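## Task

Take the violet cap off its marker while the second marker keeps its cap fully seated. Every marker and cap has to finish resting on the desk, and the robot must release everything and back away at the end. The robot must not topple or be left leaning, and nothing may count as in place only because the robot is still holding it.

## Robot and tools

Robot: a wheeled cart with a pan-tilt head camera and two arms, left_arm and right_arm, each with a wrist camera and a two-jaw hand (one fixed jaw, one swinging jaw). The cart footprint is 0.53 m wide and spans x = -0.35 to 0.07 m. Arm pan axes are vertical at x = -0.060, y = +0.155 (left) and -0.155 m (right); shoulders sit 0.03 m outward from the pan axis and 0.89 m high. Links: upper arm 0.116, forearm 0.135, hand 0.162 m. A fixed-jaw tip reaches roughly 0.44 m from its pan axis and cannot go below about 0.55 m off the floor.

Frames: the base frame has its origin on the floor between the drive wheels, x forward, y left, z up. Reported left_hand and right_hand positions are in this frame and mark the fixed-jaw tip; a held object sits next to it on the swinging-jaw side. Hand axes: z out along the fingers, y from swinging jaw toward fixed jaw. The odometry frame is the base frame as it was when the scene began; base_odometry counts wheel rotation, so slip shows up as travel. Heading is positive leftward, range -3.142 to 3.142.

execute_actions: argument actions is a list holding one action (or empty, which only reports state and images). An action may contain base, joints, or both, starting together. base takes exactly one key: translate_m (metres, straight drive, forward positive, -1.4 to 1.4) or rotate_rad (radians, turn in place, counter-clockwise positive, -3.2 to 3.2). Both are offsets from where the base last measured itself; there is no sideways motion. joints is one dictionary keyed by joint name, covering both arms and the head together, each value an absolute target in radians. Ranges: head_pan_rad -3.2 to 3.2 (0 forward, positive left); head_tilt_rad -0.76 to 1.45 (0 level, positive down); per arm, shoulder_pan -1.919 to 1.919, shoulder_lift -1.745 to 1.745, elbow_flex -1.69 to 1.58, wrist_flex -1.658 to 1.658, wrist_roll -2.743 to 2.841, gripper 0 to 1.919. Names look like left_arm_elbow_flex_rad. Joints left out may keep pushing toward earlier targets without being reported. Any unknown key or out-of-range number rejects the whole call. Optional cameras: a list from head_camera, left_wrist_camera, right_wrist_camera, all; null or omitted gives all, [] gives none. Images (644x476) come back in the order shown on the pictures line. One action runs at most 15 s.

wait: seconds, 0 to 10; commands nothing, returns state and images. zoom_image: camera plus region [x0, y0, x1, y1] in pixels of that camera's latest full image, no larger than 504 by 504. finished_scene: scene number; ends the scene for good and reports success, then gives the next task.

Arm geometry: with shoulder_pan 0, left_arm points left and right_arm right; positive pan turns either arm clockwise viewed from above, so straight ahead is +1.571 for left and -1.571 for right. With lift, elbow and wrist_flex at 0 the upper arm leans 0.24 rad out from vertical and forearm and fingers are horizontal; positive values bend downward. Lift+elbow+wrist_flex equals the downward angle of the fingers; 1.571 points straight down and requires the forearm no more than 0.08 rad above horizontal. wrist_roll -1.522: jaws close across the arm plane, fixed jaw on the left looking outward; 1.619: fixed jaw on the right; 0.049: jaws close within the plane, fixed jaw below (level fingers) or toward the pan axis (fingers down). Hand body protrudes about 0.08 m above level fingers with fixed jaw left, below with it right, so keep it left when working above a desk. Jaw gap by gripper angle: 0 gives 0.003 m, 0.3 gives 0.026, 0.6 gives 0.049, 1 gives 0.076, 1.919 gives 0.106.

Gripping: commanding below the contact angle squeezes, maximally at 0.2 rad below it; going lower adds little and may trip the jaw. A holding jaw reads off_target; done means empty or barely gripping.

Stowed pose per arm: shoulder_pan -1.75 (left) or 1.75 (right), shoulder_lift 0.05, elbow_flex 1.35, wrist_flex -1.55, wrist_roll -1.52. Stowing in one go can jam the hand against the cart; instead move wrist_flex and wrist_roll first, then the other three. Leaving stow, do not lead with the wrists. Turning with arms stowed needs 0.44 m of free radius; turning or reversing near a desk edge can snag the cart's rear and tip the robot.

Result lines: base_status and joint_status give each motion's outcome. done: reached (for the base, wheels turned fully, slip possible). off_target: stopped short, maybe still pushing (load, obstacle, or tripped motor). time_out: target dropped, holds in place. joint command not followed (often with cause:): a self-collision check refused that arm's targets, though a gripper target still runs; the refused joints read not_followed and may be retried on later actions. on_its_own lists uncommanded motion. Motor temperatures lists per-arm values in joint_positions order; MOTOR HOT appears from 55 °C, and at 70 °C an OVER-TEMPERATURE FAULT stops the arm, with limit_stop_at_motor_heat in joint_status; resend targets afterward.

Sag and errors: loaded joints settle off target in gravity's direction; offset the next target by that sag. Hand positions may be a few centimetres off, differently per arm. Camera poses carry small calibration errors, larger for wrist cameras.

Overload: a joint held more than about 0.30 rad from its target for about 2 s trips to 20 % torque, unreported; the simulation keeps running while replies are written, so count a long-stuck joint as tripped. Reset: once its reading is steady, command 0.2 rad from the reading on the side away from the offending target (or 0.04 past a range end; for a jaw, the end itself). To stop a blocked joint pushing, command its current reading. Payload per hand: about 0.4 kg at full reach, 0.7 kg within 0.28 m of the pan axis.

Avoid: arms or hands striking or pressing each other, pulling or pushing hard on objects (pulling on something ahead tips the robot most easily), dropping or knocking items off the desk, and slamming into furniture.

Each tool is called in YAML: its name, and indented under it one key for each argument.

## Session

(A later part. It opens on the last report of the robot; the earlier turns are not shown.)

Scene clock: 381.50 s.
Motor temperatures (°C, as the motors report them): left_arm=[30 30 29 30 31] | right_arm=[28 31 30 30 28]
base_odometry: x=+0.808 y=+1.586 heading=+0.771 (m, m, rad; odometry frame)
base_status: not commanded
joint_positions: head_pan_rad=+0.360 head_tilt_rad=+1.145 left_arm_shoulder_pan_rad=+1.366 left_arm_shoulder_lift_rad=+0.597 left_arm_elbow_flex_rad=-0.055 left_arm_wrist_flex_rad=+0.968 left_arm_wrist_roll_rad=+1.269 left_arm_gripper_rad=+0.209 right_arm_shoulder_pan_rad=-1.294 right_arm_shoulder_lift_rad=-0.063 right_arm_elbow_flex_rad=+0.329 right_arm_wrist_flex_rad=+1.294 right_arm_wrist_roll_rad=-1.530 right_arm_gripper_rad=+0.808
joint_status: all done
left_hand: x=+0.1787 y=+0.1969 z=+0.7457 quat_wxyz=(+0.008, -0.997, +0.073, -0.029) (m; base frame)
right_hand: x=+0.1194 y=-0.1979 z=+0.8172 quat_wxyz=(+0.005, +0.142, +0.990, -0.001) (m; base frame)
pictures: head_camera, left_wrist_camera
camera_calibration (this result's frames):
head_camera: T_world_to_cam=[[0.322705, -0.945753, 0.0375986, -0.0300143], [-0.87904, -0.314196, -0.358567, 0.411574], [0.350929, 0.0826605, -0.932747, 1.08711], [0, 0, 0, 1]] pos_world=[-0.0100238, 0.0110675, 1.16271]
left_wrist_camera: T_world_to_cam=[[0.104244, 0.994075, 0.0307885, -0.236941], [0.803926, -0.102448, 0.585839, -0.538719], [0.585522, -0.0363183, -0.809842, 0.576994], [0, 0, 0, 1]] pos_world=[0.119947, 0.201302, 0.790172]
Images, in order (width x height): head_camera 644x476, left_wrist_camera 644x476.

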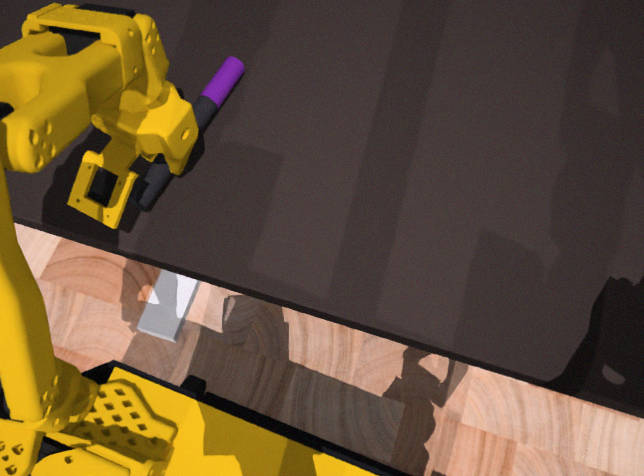

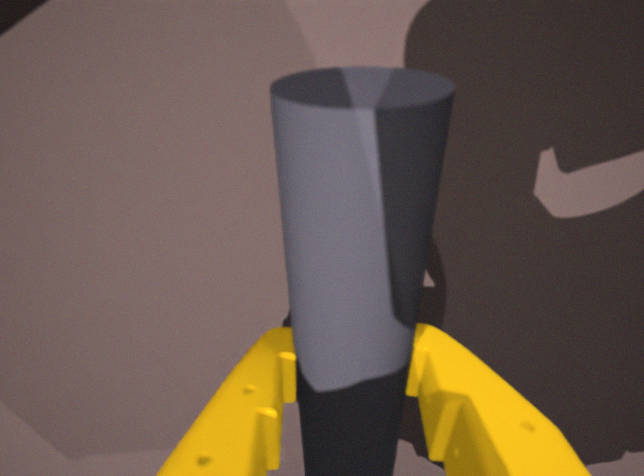

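execute_actions:
  actions:
    - {"joints": {"left_arm_shoulder_pan_rad": 1.874, "left_arm_elbow_flex_rad": -0.61, "left_arm_wrist_flex_rad": 1.487, "left_arm_wrist_roll_rad": 0.29, "right_arm_wrist_roll_rad": 0.6, "head_pan_rad": 0.1, "head_tilt_rad": 1.1}}
  cameras: ["head_camera", "left_wrist_camera"]

Scene clock: 473.53 s.
Motor temperatures (°C, as the motors report them): left_arm=[30 30 29 30 32] | right_arm=[28 31 31 30 28]
base_odometry: x=+0.808 y=+1.586 heading=+0.771 (m, m, rad; odometry frame)
base_status: not commanded
joint_positions: head_pan_rad=+0.110 head_tilt_rad=+1.115 left_arm_shoulder_pan_rad=+1.866 left_arm_shoulder_lift_rad=+0.597 left_arm_elbow_flex_rad=-0.575 left_arm_wrist_flex_rad=+1.477 left_arm_wrist_roll_rad=+0.299 left_arm_gripper_rad=+0.209 right_arm_shoulder_pan_rad=-1.294 right_arm_shoulder_lift_rad=-0.063 right_arm_elbow_flex_rad=+0.329 right_arm_wrist_flex_rad=+1.294 right_arm_wrist_roll_rad=+0.592 right_arm_gripper_rad=+0.808
joint_status: all done
left_hand: x=+0.1839 y=+0.0785 z=+0.8128 quat_wxyz=(+0.017, -0.691, +0.722, -0.031) (m; base frame)
right_hand: x=+0.1099 y=-0.2079 z=+0.8171 quat_wxyz=(+0.002, -0.795, +0.607, -0.005) (m; base frame)
pictures: head_camera, left_wrist_camera
camera_calibration (this result's frames):
head_camera: T_world_to_cam=[[0.0775794, -0.996312, 0.0366467, -0.0404396], [-0.918331, -0.0857207, -0.38642, 0.441787], [0.388136, -0.00367552, -0.921595, 1.07603], [0, 0, 0, 1]] pos_world=[-0.00880167, 0.00153477, 1.16386]
left_wrist_camera: T_world_to_cam=[[0.99676, -0.00352231, 0.0803623, -0.248048], [-0.0475943, -0.831226, 0.553894, -0.35457], [0.0648482, -0.555924, -0.8287, 0.775833], [0, 0, 0, 1]] pos_world=[0.180057, 0.135703, 0.85926]
Images, in order (width x height): head_camera 644x476, left_wrist_camera 644x476.

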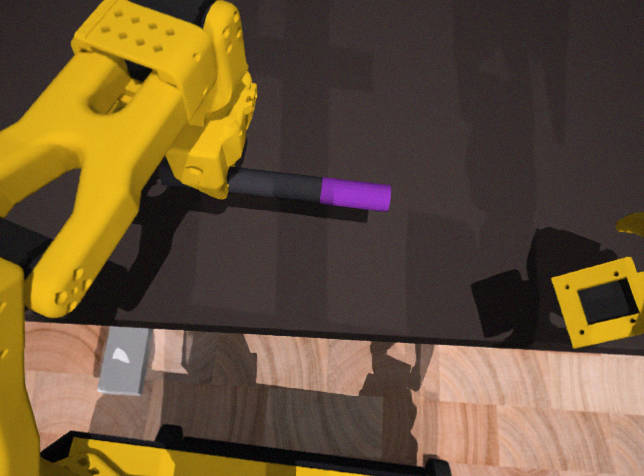

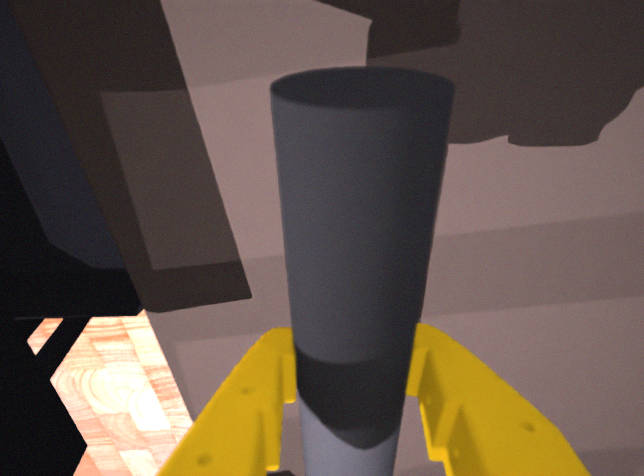

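zoom_image:
  camera: "head_camera"
  region: [0, 300, 504, 476]

Region (0, 300, 504, 476) of head_camera's 644x476 image, scaled by 1.000; it fills the top 176 rows of this view, and the rest is white.

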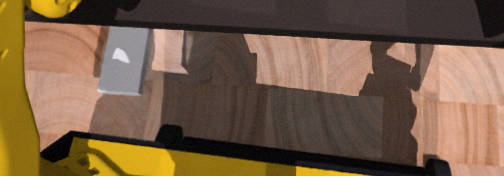

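execute_actions:
  actions:
    - {"joints": {"left_arm_shoulder_lift_rad": 0.845, "left_arm_wrist_flex_rad": 1.20, "right_arm_wrist_roll_rad": 2.82}}
  cameras: ["head_camera", "left_wrist_camera"]

Scene clock: 495.27 s.
Motor temperatures (°C, as the motors report them): left_arm=[30 30 29 30 32] | right_arm=[28 31 31 30 28]
base_odometry: x=+0.808 y=+1.586 heading=+0.771 (m, m, rad; odometry frame)
base_status: not commanded
joint_positions: head_pan_rad=+0.110 head_tilt_rad=+1.115 left_arm_shoulder_pan_rad=+1.866 left_arm_shoulder_lift_rad=+0.870 left_arm_elbow_flex_rad=-0.576 left_arm_wrist_flex_rad=+1.210 left_arm_wrist_roll_rad=+0.299 left_arm_gripper_rad=+0.209 right_arm_shoulder_pan_rad=-1.294 right_arm_shoulder_lift_rad=-0.063 right_arm_elbow_flex_rad=+0.329 right_arm_wrist_flex_rad=+1.294 right_arm_wrist_roll_rad=+2.813 right_arm_gripper_rad=+0.808
joint_status: all done
left_hand: x=+0.1959 y=+0.0748 z=+0.7504 quat_wxyz=(+0.016, -0.691, +0.722, -0.029) (m; base frame)
right_hand: x=+0.1238 y=-0.2102 z=+0.8172 quat_wxyz=(-0.004, -0.897, -0.442, -0.004) (m; base frame)
pictures: head_camera, left_wrist_camera
camera_calibration (this result's frames):
head_camera: T_world_to_cam=[[0.0775773, -0.996313, 0.0366464, -0.0404394], [-0.918328, -0.0857186, -0.386426, 0.441794], [0.388143, -0.00367554, -0.921592, 1.07602], [0, 0, 0, 1]] pos_world=[-0.00880176, 0.00153469, 1.16386]
left_wrist_camera: T_world_to_cam=[[0.997104, -0.00362684, 0.0759676, -0.251768], [-0.0451573, -0.831966, 0.552987, -0.322165], [0.0611968, -0.554815, -0.82972, 0.722652], [0, 0, 0, 1]] pos_world=[0.192267, 0.131995, 0.796878]
Images, in order (width x height): head_camera 644x476, left_wrist_camera 644x476.

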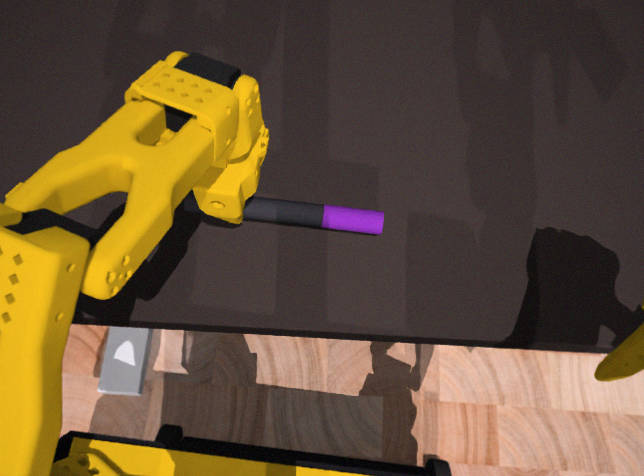

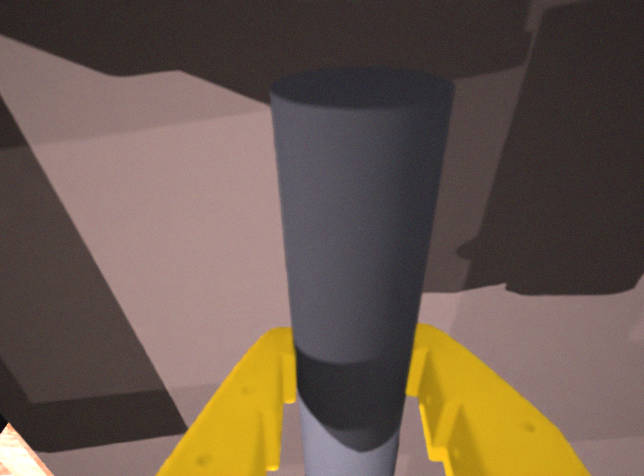

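zoom_image:
  camera: "head_camera"
  region: [170, 160, 422, 280]

Region (170, 160, 422, 280) of head_camera's 644x476 image, scaled by 2.000; it fills the top 240 rows of this view, and the rest is white.

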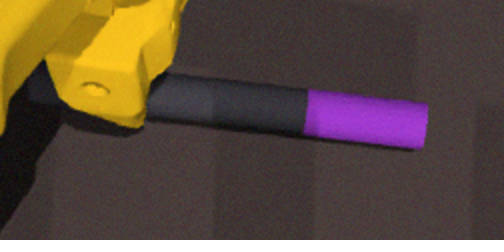

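execute_actions:
  actions:
    - {"joints": {"left_arm_shoulder_lift_rad": 0.88, "left_arm_wrist_flex_rad": 1.165}}
  cameras: ["head_camera", "left_wrist_camera"]

Scene clock: 501.63 s.
Motor temperatures (°C, as the motors report them): left_arm=[30 30 29 30 32] | right_arm=[28 31 31 30 28]
base_odometry: x=+0.808 y=+1.586 heading=+0.771 (m, m, rad; odometry frame)
base_status: not commanded
joint_positions: head_pan_rad=+0.110 head_tilt_rad=+1.115 left_arm_shoulder_pan_rad=+1.866 left_arm_shoulder_lift_rad=+0.904 left_arm_elbow_flex_rad=-0.576 left_arm_wrist_flex_rad=+1.175 left_arm_wrist_roll_rad=+0.299 left_arm_gripper_rad=+0.209 right_arm_shoulder_pan_rad=-1.294 right_arm_shoulder_lift_rad=-0.063 right_arm_elbow_flex_rad=+0.329 right_arm_wrist_flex_rad=+1.294 right_arm_wrist_roll_rad=+2.813 right_arm_gripper_rad=+0.808
joint_status: all done
left_hand: x=+0.1966 y=+0.0746 z=+0.7424 quat_wxyz=(+0.017, -0.691, +0.722, -0.030) (m; base frame)
right_hand: x=+0.1238 y=-0.2102 z=+0.8172 quat_wxyz=(-0.004, -0.897, -0.442, -0.004) (m; base frame)
pictures: head_camera, left_wrist_camera
camera_calibration (this result's frames):
head_camera: T_world_to_cam=[[0.0775773, -0.996313, 0.0366464, -0.0404394], [-0.918328, -0.0857186, -0.386426, 0.441794], [0.388143, -0.00367555, -0.921592, 1.07602], [0, 0, 0, 1]] pos_world=[-0.00880176, 0.00153469, 1.16386]
left_wrist_camera: T_world_to_cam=[[0.996991, -0.00359265, 0.0774327, -0.252891], [-0.0459691, -0.831719, 0.55329, -0.318004], [0.0624144, -0.555185, -0.829382, 0.715463], [0, 0, 0, 1]] pos_world=[0.192857, 0.131816, 0.788923]
Images, in order (width x height): head_camera 644x476, left_wrist_camera 644x476.

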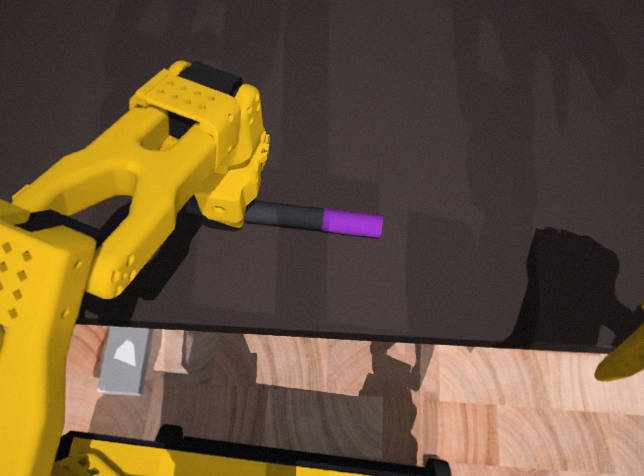

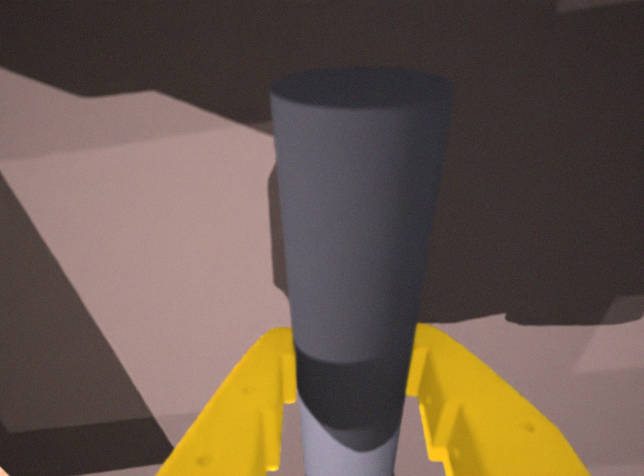

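execute_actions:
  actions:
    - {"joints": {"left_arm_shoulder_lift_rad": 0.905, "left_arm_wrist_flex_rad": 1.14}}
  cameras: ["head_camera", "left_wrist_camera"]

Scene clock: 506.67 s.
Motor temperatures (°C, as the motors report them): left_arm=[30 31 29 30 32] | right_arm=[28 31 31 30 28]
base_odometry: x=+0.808 y=+1.586 heading=+0.771 (m, m, rad; odometry frame)
base_status: not commanded
joint_positions: head_pan_rad=+0.110 head_tilt_rad=+1.115 left_arm_shoulder_pan_rad=+1.866 left_arm_shoulder_lift_rad=+0.927 left_arm_elbow_flex_rad=-0.578 left_arm_wrist_flex_rad=+1.149 left_arm_wrist_roll_rad=+0.299 left_arm_gripper_rad=+0.209 right_arm_shoulder_pan_rad=-1.294 right_arm_shoulder_lift_rad=-0.063 right_arm_elbow_flex_rad=+0.329 right_arm_wrist_flex_rad=+1.294 right_arm_wrist_roll_rad=+2.813 right_arm_gripper_rad=+0.808
joint_status: all done
left_hand: x=+0.1975 y=+0.0743 z=+0.7372 quat_wxyz=(+0.018, -0.691, +0.722, -0.032) (m; base frame)
right_hand: x=+0.1238 y=-0.2102 z=+0.8172 quat_wxyz=(-0.004, -0.897, -0.442, -0.004) (m; base frame)
pictures: head_camera, left_wrist_camera
camera_calibration (this result's frames):
head_camera: T_world_to_cam=[[0.0775771, -0.996313, 0.0366464, -0.0404394], [-0.918328, -0.0857185, -0.386426, 0.441794], [0.388143, -0.0036756, -0.921592, 1.07602], [0, 0, 0, 1]] pos_world=[-0.00880176, 0.00153468, 1.16386]
left_wrist_camera: T_world_to_cam=[[0.99664, -0.00348617, 0.0818268, -0.256574], [-0.0484075, -0.830979, 0.554194, -0.315555], [0.0660643, -0.556294, -0.828356, 0.709546], [0, 0, 0, 1]] pos_world=[0.193561, 0.131602, 0.78363]
Images, in order (width x height): head_camera 644x476, left_wrist_camera 644x476.

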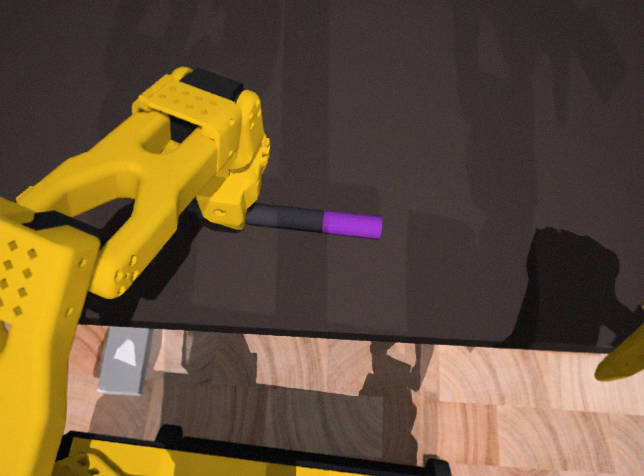

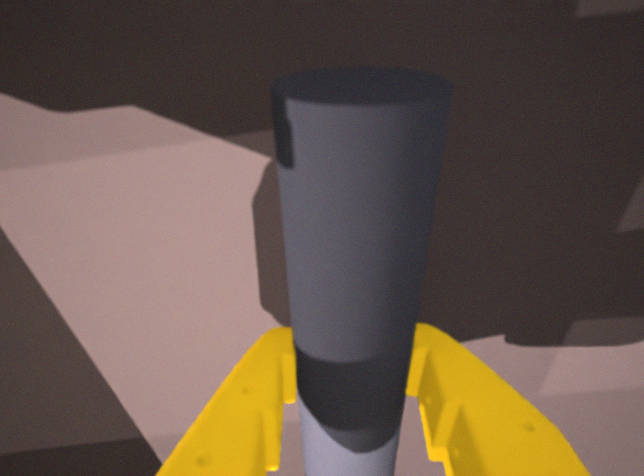

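I'll start by re-reading the robot's current state and camera views.

execute_actions:
  actions: []

Scene clock: 516.30 s.
Motor temperatures (°C, as the motors report them): left_arm=[30 31 29 30 32] | right_arm=[28 31 31 30 28]
base_odometry: x=+0.808 y=+1.586 heading=+0.771 (m, m, rad; odometry frame)
base_status: not commanded
joint_positions: head_pan_rad=+0.110 head_tilt_rad=+1.115 left_arm_shoulder_pan_rad=+1.866 left_arm_shoulder_lift_rad=+0.927 left_arm_elbow_flex_rad=-0.578 left_arm_wrist_flex_rad=+1.149 left_arm_wrist_roll_rad=+0.299 left_arm_gripper_rad=+0.209 right_arm_shoulder_pan_rad=-1.294 right_arm_shoulder_lift_rad=-0.063 right_arm_elbow_flex_rad=+0.329 right_arm_wrist_flex_rad=+1.294 right_arm_wrist_roll_rad=+2.813 right_arm_gripper_rad=+0.808
joint_status: all done
left_hand: x=+0.1975 y=+0.0743 z=+0.7372 quat_wxyz=(+0.018, -0.691, +0.722, -0.032) (m; base frame)
right_hand: x=+0.1238 y=-0.2102 z=+0.8172 quat_wxyz=(-0.004, -0.897, -0.442, -0.004) (m; base frame)
pictures: head_camera, left_wrist_camera, right_wrist_camera
camera_calibration (this result's frames):
head_camera: T_world_to_cam=[[0.0775772, -0.996313, 0.0366464, -0.0404394], [-0.918328, -0.0857185, -0.386426, 0.441794], [0.388143, -0.00367558, -0.921592, 1.07602], [0, 0, 0, 1]] pos_world=[-0.00880176, 0.00153469, 1.16386]
left_wrist_camera: T_world_to_cam=[[0.99664, -0.00348617, 0.0818268, -0.256574], [-0.0484075, -0.830979, 0.554194, -0.315555], [0.0660643, -0.556294, -0.828356, 0.709546], [0, 0, 0, 1]] pos_world=[0.193561, 0.131602, 0.78363]
right_wrist_camera: T_world_to_cam=[[-0.776217, 0.630465, 0.000902221, 0.224717], [0.520254, 0.639719, 0.56577, -0.373839], [0.356121, 0.43963, -0.824563, 0.787741], [0, 0, 0, 1]] pos_world=[0.0883897, -0.248839, 0.860846]
Images, in order (width x height): head_camera 644x476, left_wrist_camera 644x476, right_wrist_camera 644x476.

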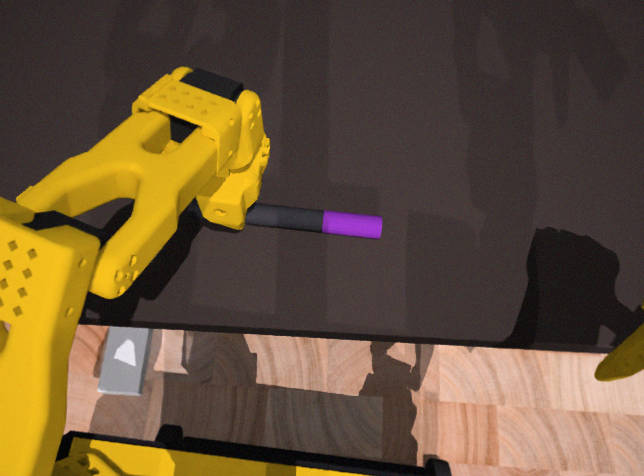

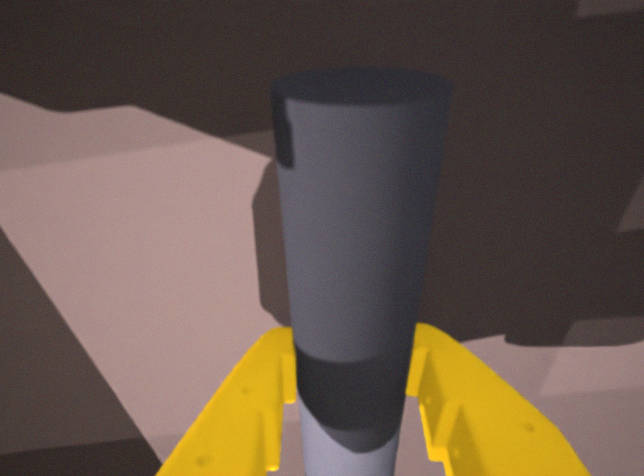

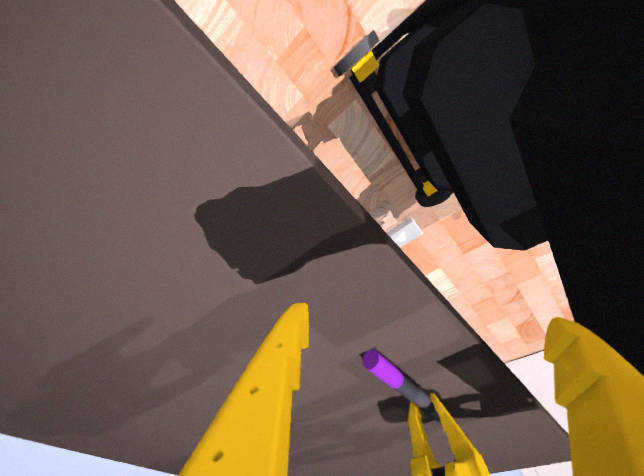

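zoom_image:
  camera: "head_camera"
  region: [180, 130, 440, 320]

zoom_image:
  camera: "right_wrist_camera"
  region: [300, 300, 560, 476]

Region (180, 130, 440, 320) of head_camera's 644x476 image, scaled by 1.938; it fills the top 368 rows of this view, and the rest is white.

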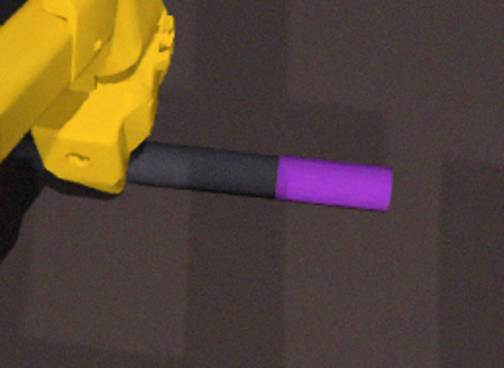

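Region (300, 300, 560, 476) of right_wrist_camera's 644x476 image, scaled by 1.938; it fills the top 341 rows of this view, and the rest is white.

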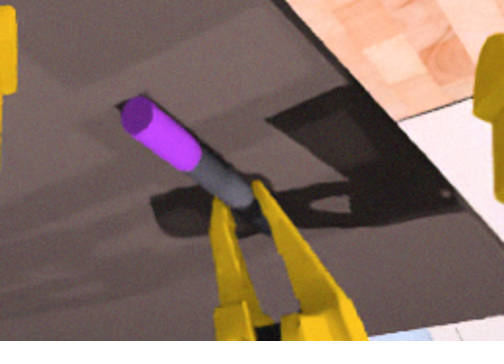

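execute_actions:
  actions:
    - {"joints": {"left_arm_gripper_rad": 0.55}}

Scene clock: 537.70 s.
Motor temperatures (°C, as the motors report them): left_arm=[30 31 29 30 32] | right_arm=[28 31 31 30 28]
base_odometry: x=+0.808 y=+1.586 heading=+0.771 (m, m, rad; odometry frame)
base_status: not commanded
joint_positions: head_pan_rad=+0.110 head_tilt_rad=+1.115 left_arm_shoulder_pan_rad=+1.866 left_arm_shoulder_lift_rad=+0.927 left_arm_elbow_flex_rad=-0.578 left_arm_wrist_flex_rad=+1.149 left_arm_wrist_roll_rad=+0.299 left_arm_gripper_rad=+0.541 right_arm_shoulder_pan_rad=-1.294 right_arm_shoulder_lift_rad=-0.063 right_arm_elbow_flex_rad=+0.329 right_arm_wrist_flex_rad=+1.294 right_arm_wrist_roll_rad=+2.813 right_arm_gripper_rad=+0.808
joint_status: all done
left_hand: x=+0.1975 y=+0.0743 z=+0.7372 quat_wxyz=(+0.018, -0.691, +0.722, -0.032) (m; base frame)
right_hand: x=+0.1238 y=-0.2102 z=+0.8172 quat_wxyz=(-0.004, -0.897, -0.442, -0.004) (m; base frame)
pictures: head_camera, left_wrist_camera, right_wrist_camera
camera_calibration (this result's frames):
head_camera: T_world_to_cam=[[0.0775771, -0.996313, 0.0366464, -0.0404394], [-0.918328, -0.0857185, -0.386426, 0.441794], [0.388143, -0.00367561, -0.921592, 1.07602], [0, 0, 0, 1]] pos_world=[-0.00880176, 0.00153468, 1.16386]
left_wrist_camera: T_world_to_cam=[[0.99664, -0.00348617, 0.0818268, -0.256574], [-0.0484075, -0.830979, 0.554194, -0.315555], [0.0660643, -0.556294, -0.828356, 0.709546], [0, 0, 0, 1]] pos_world=[0.193561, 0.131602, 0.78363]
right_wrist_camera: T_world_to_cam=[[-0.776217, 0.630465, 0.000902221, 0.224717], [0.520254, 0.639719, 0.56577, -0.373839], [0.356121, 0.43963, -0.824563, 0.787741], [0, 0, 0, 1]] pos_world=[0.0883897, -0.248839, 0.860846]
Images, in order (width x height): head_camera 644x476, left_wrist_camera 644x476, right_wrist_camera 644x476.

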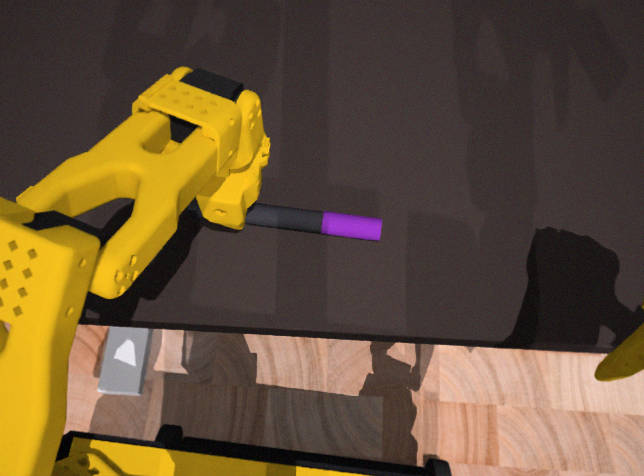

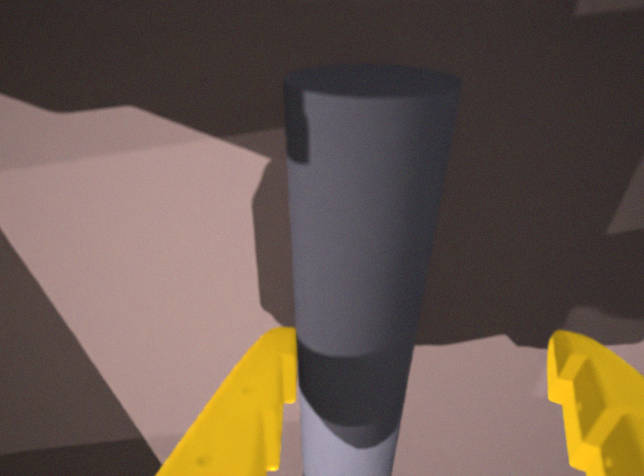

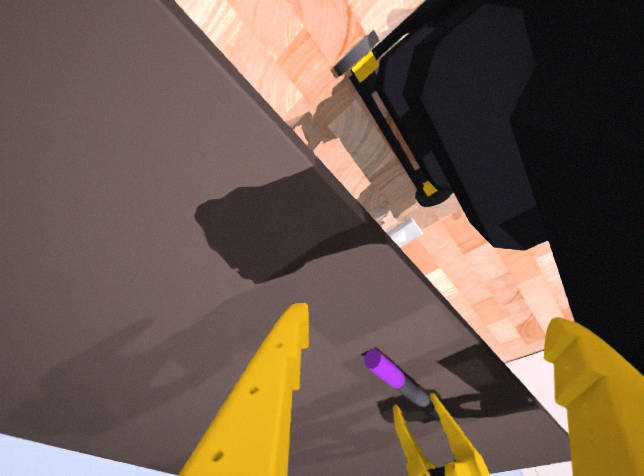

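execute_actions:
  actions:
    - {"joints": {"left_arm_shoulder_pan_rad": 1.752, "left_arm_wrist_roll_rad": 0.185, "left_arm_wrist_flex_rad": 1.222}}

Scene clock: 560.97 s.
Motor temperatures (°C, as the motors report them): left_arm=[30 31 29 30 32] | right_arm=[28 32 31 30 28]
base_odometry: x=+0.808 y=+1.586 heading=+0.771 (m, m, rad; odometry frame)
base_status: not commanded
joint_positions: head_pan_rad=+0.110 head_tilt_rad=+1.115 left_arm_shoulder_pan_rad=+1.761 left_arm_shoulder_lift_rad=+0.927 left_arm_elbow_flex_rad=-0.578 left_arm_wrist_flex_rad=+1.212 left_arm_wrist_roll_rad=+0.195 left_arm_gripper_rad=+0.543 right_arm_shoulder_pan_rad=-1.294 right_arm_shoulder_lift_rad=-0.063 right_arm_elbow_flex_rad=+0.329 right_arm_wrist_flex_rad=+1.294 right_arm_wrist_roll_rad=+2.813 right_arm_gripper_rad=+0.808
joint_status: all done
left_hand: x=+0.1946 y=+0.1043 z=+0.7373 quat_wxyz=(+0.003, -0.691, +0.723, -0.004) (m; base frame)
right_hand: x=+0.1238 y=-0.2102 z=+0.8172 quat_wxyz=(-0.004, -0.897, -0.442, -0.004) (m; base frame)
pictures: head_camera, left_wrist_camera, right_wrist_camera
camera_calibration (this result's frames):
head_camera: T_world_to_cam=[[0.0775717, -0.996313, 0.0366464, -0.0404397], [-0.918329, -0.0857135, -0.386426, 0.441794], [0.388143, -0.0036777, -0.921592, 1.07602], [0, 0, 0, 1]] pos_world=[-0.00880175, 0.00153448, 1.16386]
left_wrist_camera: T_world_to_cam=[[0.99975, -0.00444864, 0.0219023, -0.209854], [-0.0155748, -0.841519, 0.540003, -0.285637], [0.016029, -0.540209, -0.841378, 0.744132], [0, 0, 0, 1]] pos_world=[0.193425, 0.160685, 0.784937]
right_wrist_camera: T_world_to_cam=[[-0.776217, 0.630465, 0.000902221, 0.224717], [0.520254, 0.639719, 0.56577, -0.373839], [0.356121, 0.43963, -0.824563, 0.787741], [0, 0, 0, 1]] pos_world=[0.0883897, -0.248839, 0.860846]
Images, in order (width x height): head_camera 644x476, left_wrist_camera 644x476, right_wrist_camera 644x476.

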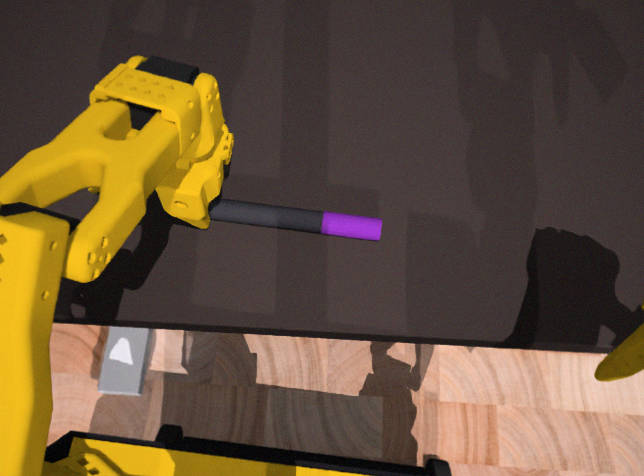

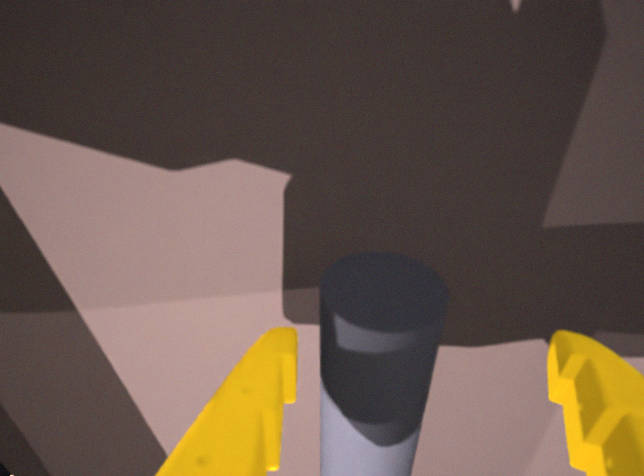

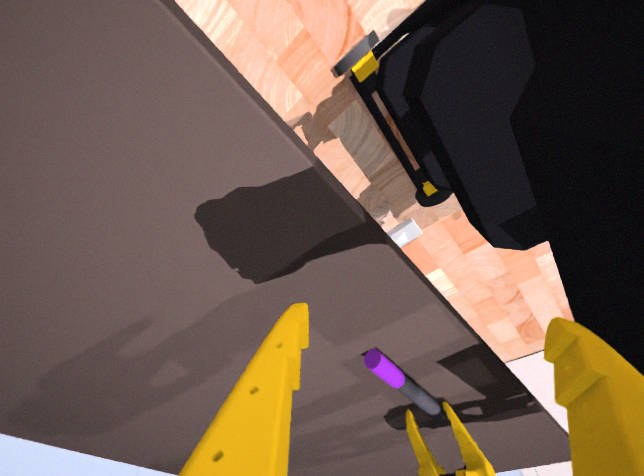

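execute_actions:
  actions:
    - {"joints": {"left_arm_gripper_rad": 0.04}}
  cameras: ["head_camera", "left_wrist_camera"]

Scene clock: 573.40 s.
Motor temperatures (°C, as the motors report them): left_arm=[30 31 30 30 32] | right_arm=[28 32 31 30 28]
base_odometry: x=+0.808 y=+1.586 heading=+0.771 (m, m, rad; odometry frame)
base_status: not commanded
joint_positions: head_pan_rad=+0.110 head_tilt_rad=+1.115 left_arm_shoulder_pan_rad=+1.761 left_arm_shoulder_lift_rad=+0.929 left_arm_elbow_flex_rad=-0.578 left_arm_wrist_flex_rad=+1.212 left_arm_wrist_roll_rad=+0.195 left_arm_gripper_rad=+0.207 right_arm_shoulder_pan_rad=-1.294 right_arm_shoulder_lift_rad=-0.063 right_arm_elbow_flex_rad=+0.329 right_arm_wrist_flex_rad=+1.294 right_arm_wrist_roll_rad=+2.813 right_arm_gripper_rad=+0.808
joint_status: left_arm_gripper_rad off_target (ended at +0.207, target +0.040)
left_hand: x=+0.1943 y=+0.1044 z=+0.7369 quat_wxyz=(+0.002, -0.691, +0.723, -0.003) (m; base frame)
right_hand: x=+0.1238 y=-0.2102 z=+0.8172 quat_wxyz=(-0.004, -0.897, -0.442, -0.004) (m; base frame)
pictures: head_camera, left_wrist_camera
camera_calibration (this result's frames):
head_camera: T_world_to_cam=[[0.0775706, -0.996313, 0.0366464, -0.0404397], [-0.918329, -0.0857125, -0.386427, 0.441795], [0.388143, -0.00367807, -0.921592, 1.07602], [0, 0, 0, 1]] pos_world=[-0.00880175, 0.00153443, 1.16386]
left_wrist_camera: T_world_to_cam=[[0.999782, -0.00445478, 0.0203952, -0.208504], [-0.0147616, -0.841676, 0.539782, -0.285391], [0.0147615, -0.539965, -0.841558, 0.744218], [0, 0, 0, 1]] pos_world=[0.19326, 0.160716, 0.784604]
Images, in order (width x height): head_camera 644x476, left_wrist_camera 644x476.

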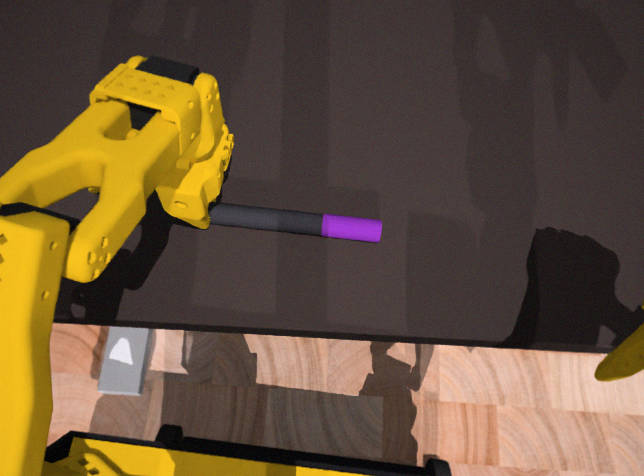

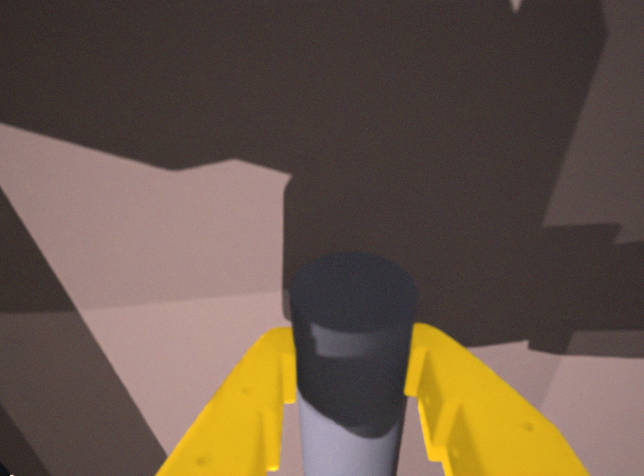

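zoom_image:
  camera: "head_camera"
  region: [290, 190, 410, 270]

Region (290, 190, 410, 270) of head_camera's 644x476 image, scaled by 4.200.

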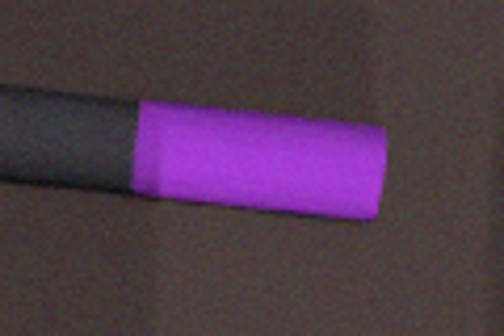

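execute_actions:
  actions:
    - {"joints": {"left_arm_shoulder_pan_rad": 1.905, "left_arm_wrist_roll_rad": 0.34, "left_arm_wrist_flex_rad": 1.142, "right_arm_shoulder_lift_rad": 0.28, "right_arm_elbow_flex_rad": -0.43, "right_arm_wrist_flex_rad": 1.53, "right_arm_wrist_roll_rad": 2.84, "right_arm_gripper_rad": 0.65}}

Scene clock: 618.83 s.
Motor temperatures (°C, as the motors report them): left_arm=[30 31 30 30 32] | right_arm=[28 32 31 30 28]
base_odometry: x=+0.808 y=+1.586 heading=+0.771 (m, m, rad; odometry frame)
base_status: not commanded
joint_positions: head_pan_rad=+0.110 head_tilt_rad=+1.115 left_arm_shoulder_pan_rad=+1.895 left_arm_shoulder_lift_rad=+0.929 left_arm_elbow_flex_rad=-0.579 left_arm_wrist_flex_rad=+1.152 left_arm_wrist_roll_rad=+0.330 left_arm_gripper_rad=+0.207 right_arm_shoulder_pan_rad=-1.294 right_arm_shoulder_lift_rad=+0.293 right_arm_elbow_flex_rad=-0.398 right_arm_wrist_flex_rad=+1.524 right_arm_wrist_roll_rad=+2.825 right_arm_gripper_rad=+0.658
joint_status: all done
joint sent to its limit — the command would take right_arm_wrist_roll_rad past its upper limit, so that joint was sent only as far as its limit.
left_hand: x=+0.1946 y=+0.0668 z=+0.7371 quat_wxyz=(+0.016, -0.691, +0.722, -0.031) (m; base frame)
right_hand: x=+0.1845 y=-0.2273 z=+0.8555 quat_wxyz=(-0.051, -0.891, -0.447, -0.056) (m; base frame)
pictures: head_camera, left_wrist_camera, right_wrist_camera
camera_calibration (this result's frames):
head_camera: T_world_to_cam=[[0.0775686, -0.996313, 0.0366464, -0.0404398], [-0.918329, -0.0857106, -0.386428, 0.441796], [0.388144, -0.00367875, -0.921591, 1.07602], [0, 0, 0, 1]] pos_world=[-0.00880176, 0.00153436, 1.16386]
left_wrist_camera: T_world_to_cam=[[0.996931, -0.00194294, 0.0782561, -0.251255], [-0.0452086, -0.830414, 0.55531, -0.323379], [0.0639061, -0.557144, -0.827953, 0.70556], [0, 0, 0, 1]] pos_world=[0.190775, 0.124072, 0.783408]
right_wrist_camera: T_world_to_cam=[[-0.775177, 0.618417, -0.129077, 0.390845], [0.432817, 0.668714, 0.604559, -0.426558], [0.460186, 0.412773, -0.786033, 0.74695], [0, 0, 0, 1]] pos_world=[0.14386, -0.264781, 0.895456]
Images, in order (width x height): head_camera 644x476, left_wrist_camera 644x476, right_wrist_camera 644x476.

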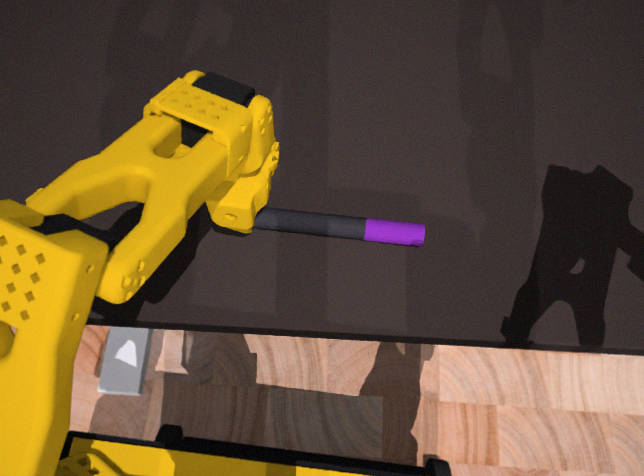

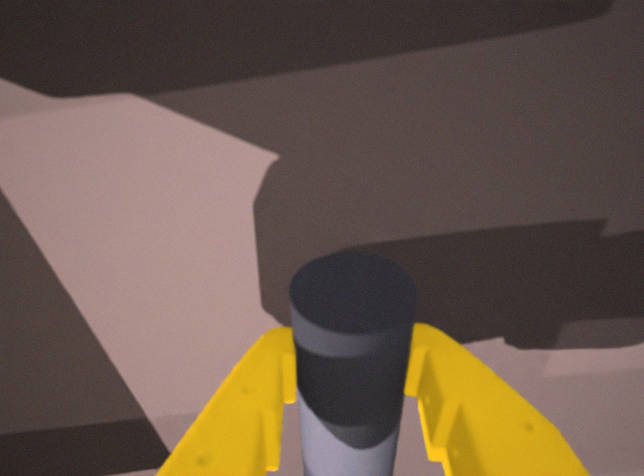

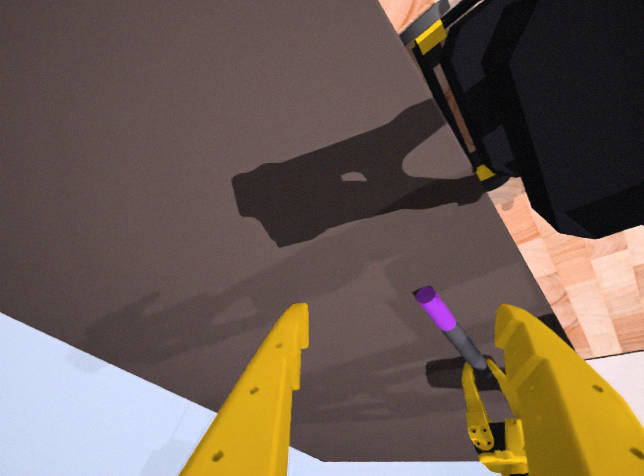

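zoom_image:
  camera: "head_camera"
  region: [330, 190, 450, 270]

Region (330, 190, 450, 270) of head_camera's 644x476 image, scaled by 4.200.

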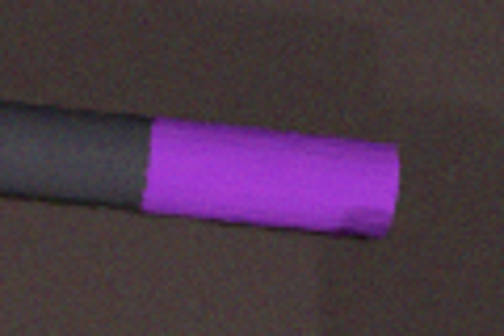

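execute_actions:
  actions:
    - {"joints": {"right_arm_shoulder_pan_rad": -1.886, "right_arm_shoulder_lift_rad": 0.747, "right_arm_elbow_flex_rad": -0.793, "right_arm_wrist_flex_rad": 1.485}}

Scene clock: 631.60 s.
Motor temperatures (°C, as the motors report them): left_arm=[30 31 30 30 32] | right_arm=[28 32 31 30 28]
base_odometry: x=+0.808 y=+1.586 heading=+0.771 (m, m, rad; odometry frame)
base_status: not commanded
joint_positions: head_pan_rad=+0.110 head_tilt_rad=+1.115 left_arm_shoulder_pan_rad=+1.895 left_arm_shoulder_lift_rad=+0.929 left_arm_elbow_flex_rad=-0.579 left_arm_wrist_flex_rad=+1.152 left_arm_wrist_roll_rad=+0.330 left_arm_gripper_rad=+0.207 right_arm_shoulder_pan_rad=-1.880 right_arm_shoulder_lift_rad=+0.767 right_arm_elbow_flex_rad=-0.763 right_arm_wrist_flex_rad=+1.492 right_arm_wrist_roll_rad=+2.825 right_arm_gripper_rad=+0.658
joint_status: all done
left_hand: x=+0.1946 y=+0.0668 z=+0.7371 quat_wxyz=(+0.016, -0.691, +0.722, -0.031) (m; base frame)
right_hand: x=+0.2105 y=-0.0715 z=+0.8009 quat_wxyz=(-0.016, -0.726, -0.687, -0.034) (m; base frame)
pictures: head_camera, left_wrist_camera, right_wrist_camera
camera_calibration (this result's frames):
head_camera: T_world_to_cam=[[0.0775686, -0.996313, 0.0366464, -0.0404398], [-0.918328, -0.0857106, -0.386428, 0.441796], [0.388144, -0.00367873, -0.921591, 1.07602], [0, 0, 0, 1]] pos_world=[-0.00880176, 0.00153436, 1.16386]
left_wrist_camera: T_world_to_cam=[[0.996931, -0.00194294, 0.0782561, -0.251255], [-0.0452086, -0.830414, 0.55531, -0.323379], [0.0639061, -0.557144, -0.827953, 0.70556], [0, 0, 0, 1]] pos_world=[0.190775, 0.124072, 0.783408]
right_wrist_camera: T_world_to_cam=[[-0.994709, 0.0843686, -0.0586185, 0.259173], [0.0342697, 0.810403, 0.58487, -0.399194], [0.0968493, 0.579767, -0.809006, 0.734518], [0, 0, 0, 1]] pos_world=[0.200345, -0.124208, 0.842898]
Images, in order (width x height): head_camera 644x476, left_wrist_camera 644x476, right_wrist_camera 644x476.

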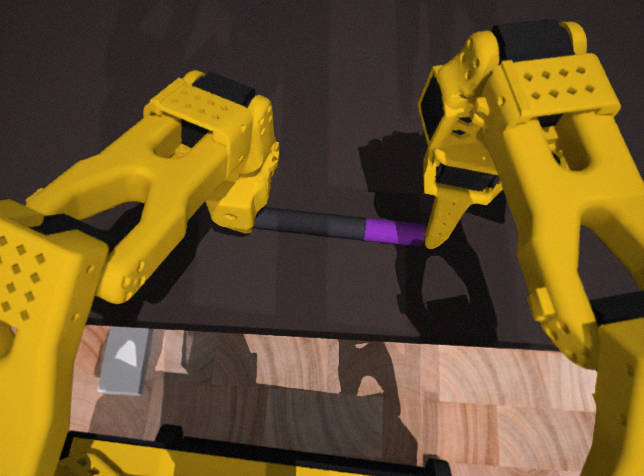

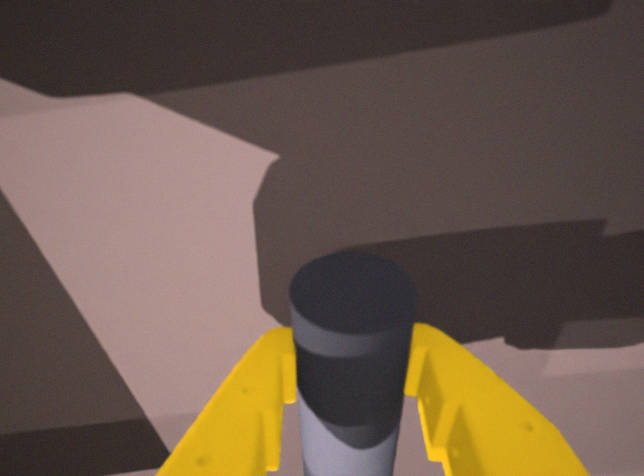

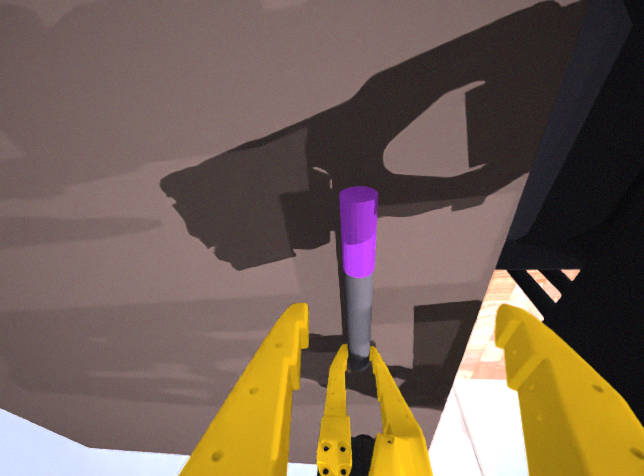

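zoom_image:
  camera: "right_wrist_camera"
  region: [270, 160, 450, 380]

Region (270, 160, 450, 380) of right_wrist_camera's 644x476 image, scaled by 2.291; it fills the left 412 columns of this view, and the rest is white.

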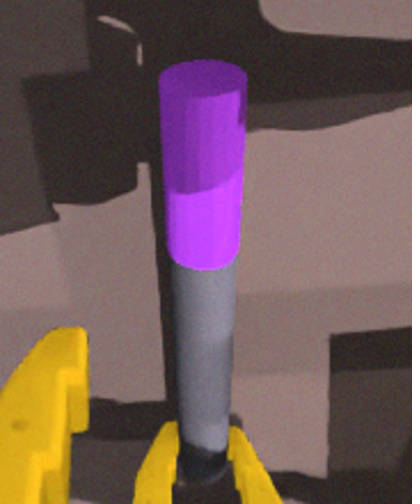

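execute_actions:
  actions:
    - {"joints": {"left_arm_shoulder_pan_rad": 1.917, "left_arm_wrist_roll_rad": 0.352, "left_arm_wrist_flex_rad": 1.035, "right_arm_shoulder_pan_rad": -1.917, "right_arm_shoulder_lift_rad": 0.808, "right_arm_elbow_flex_rad": -0.675, "right_arm_wrist_flex_rad": 1.254}}

Scene clock: 686.63 s.
Motor temperatures (°C, as the motors report them): left_arm=[30 31 30 30 32] | right_arm=[28 32 31 30 28]
base_odometry: x=+0.808 y=+1.586 heading=+0.771 (m, m, rad; odometry frame)
base_status: not commanded
joint_positions: head_pan_rad=+0.110 head_tilt_rad=+1.115 left_arm_shoulder_pan_rad=+1.909 left_arm_shoulder_lift_rad=+0.930 left_arm_elbow_flex_rad=-0.579 left_arm_wrist_flex_rad=+1.046 left_arm_wrist_roll_rad=+0.342 left_arm_gripper_rad=+0.207 right_arm_shoulder_pan_rad=-1.909 right_arm_shoulder_lift_rad=+0.831 right_arm_elbow_flex_rad=-0.672 right_arm_wrist_flex_rad=+1.262 right_arm_wrist_roll_rad=+2.825 right_arm_gripper_rad=+0.658
joint_status: all done
left_hand: x=+0.2092 y=+0.0576 z=+0.7380 quat_wxyz=(+0.039, -0.689, +0.720, -0.077) (m; base frame)
right_hand: x=+0.2219 y=-0.0587 z=+0.7754 quat_wxyz=(-0.032, -0.714, -0.696, -0.068) (m; base frame)
pictures: head_camera, left_wrist_camera, right_wrist_camera
camera_calibration (this result's frames):
head_camera: T_world_to_cam=[[0.0775682, -0.996313, 0.0366463, -0.0404397], [-0.918328, -0.0857102, -0.386429, 0.441797], [0.388145, -0.00367882, -0.921591, 1.07602], [0, 0, 0, 1]] pos_world=[-0.00880177, 0.00153434, 1.16386]
left_wrist_camera: T_world_to_cam=[[0.984458, 0.000948366, 0.175615, -0.335228], [-0.102158, -0.810293, 0.577052, -0.336104], [0.142847, -0.586024, -0.797603, 0.663034], [0, 0, 0, 1]] pos_world=[0.20097, 0.116529, 0.781659]
right_wrist_camera: T_world_to_cam=[[-0.990138, 0.0576718, -0.127674, 0.318925], [-0.0315329, 0.796209, 0.604199, -0.396283], [0.136501, 0.602267, -0.786538, 0.680552], [0, 0, 0, 1]] pos_world=[0.210388, -0.112743, 0.815433]
Images, in order (width x height): head_camera 644x476, left_wrist_camera 644x476, right_wrist_camera 644x476.

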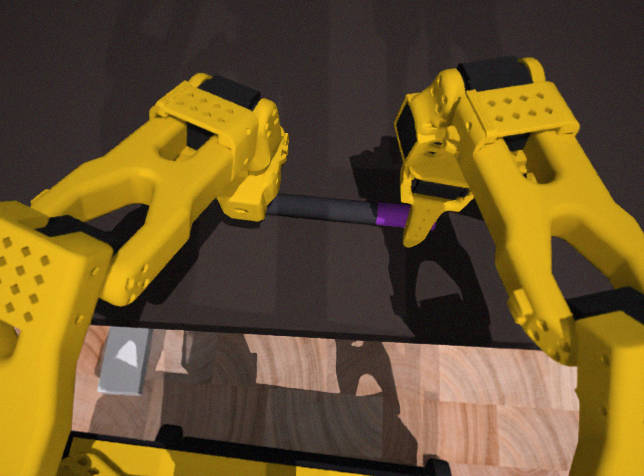

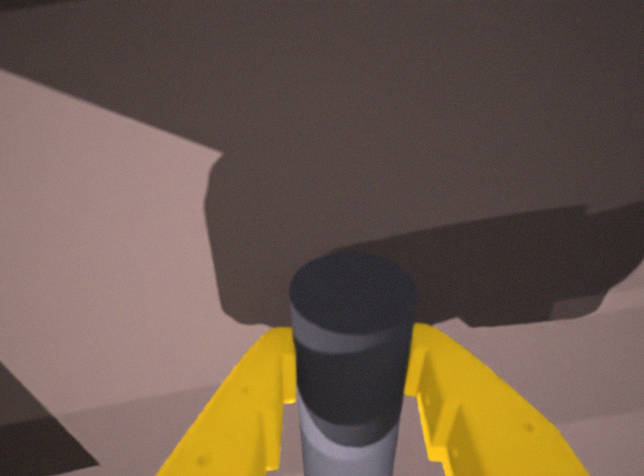

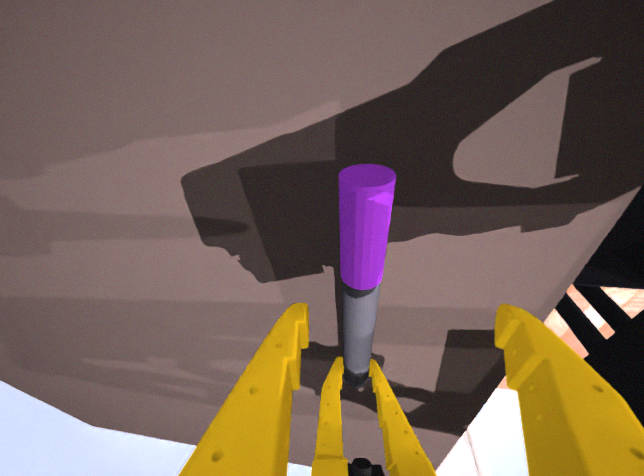

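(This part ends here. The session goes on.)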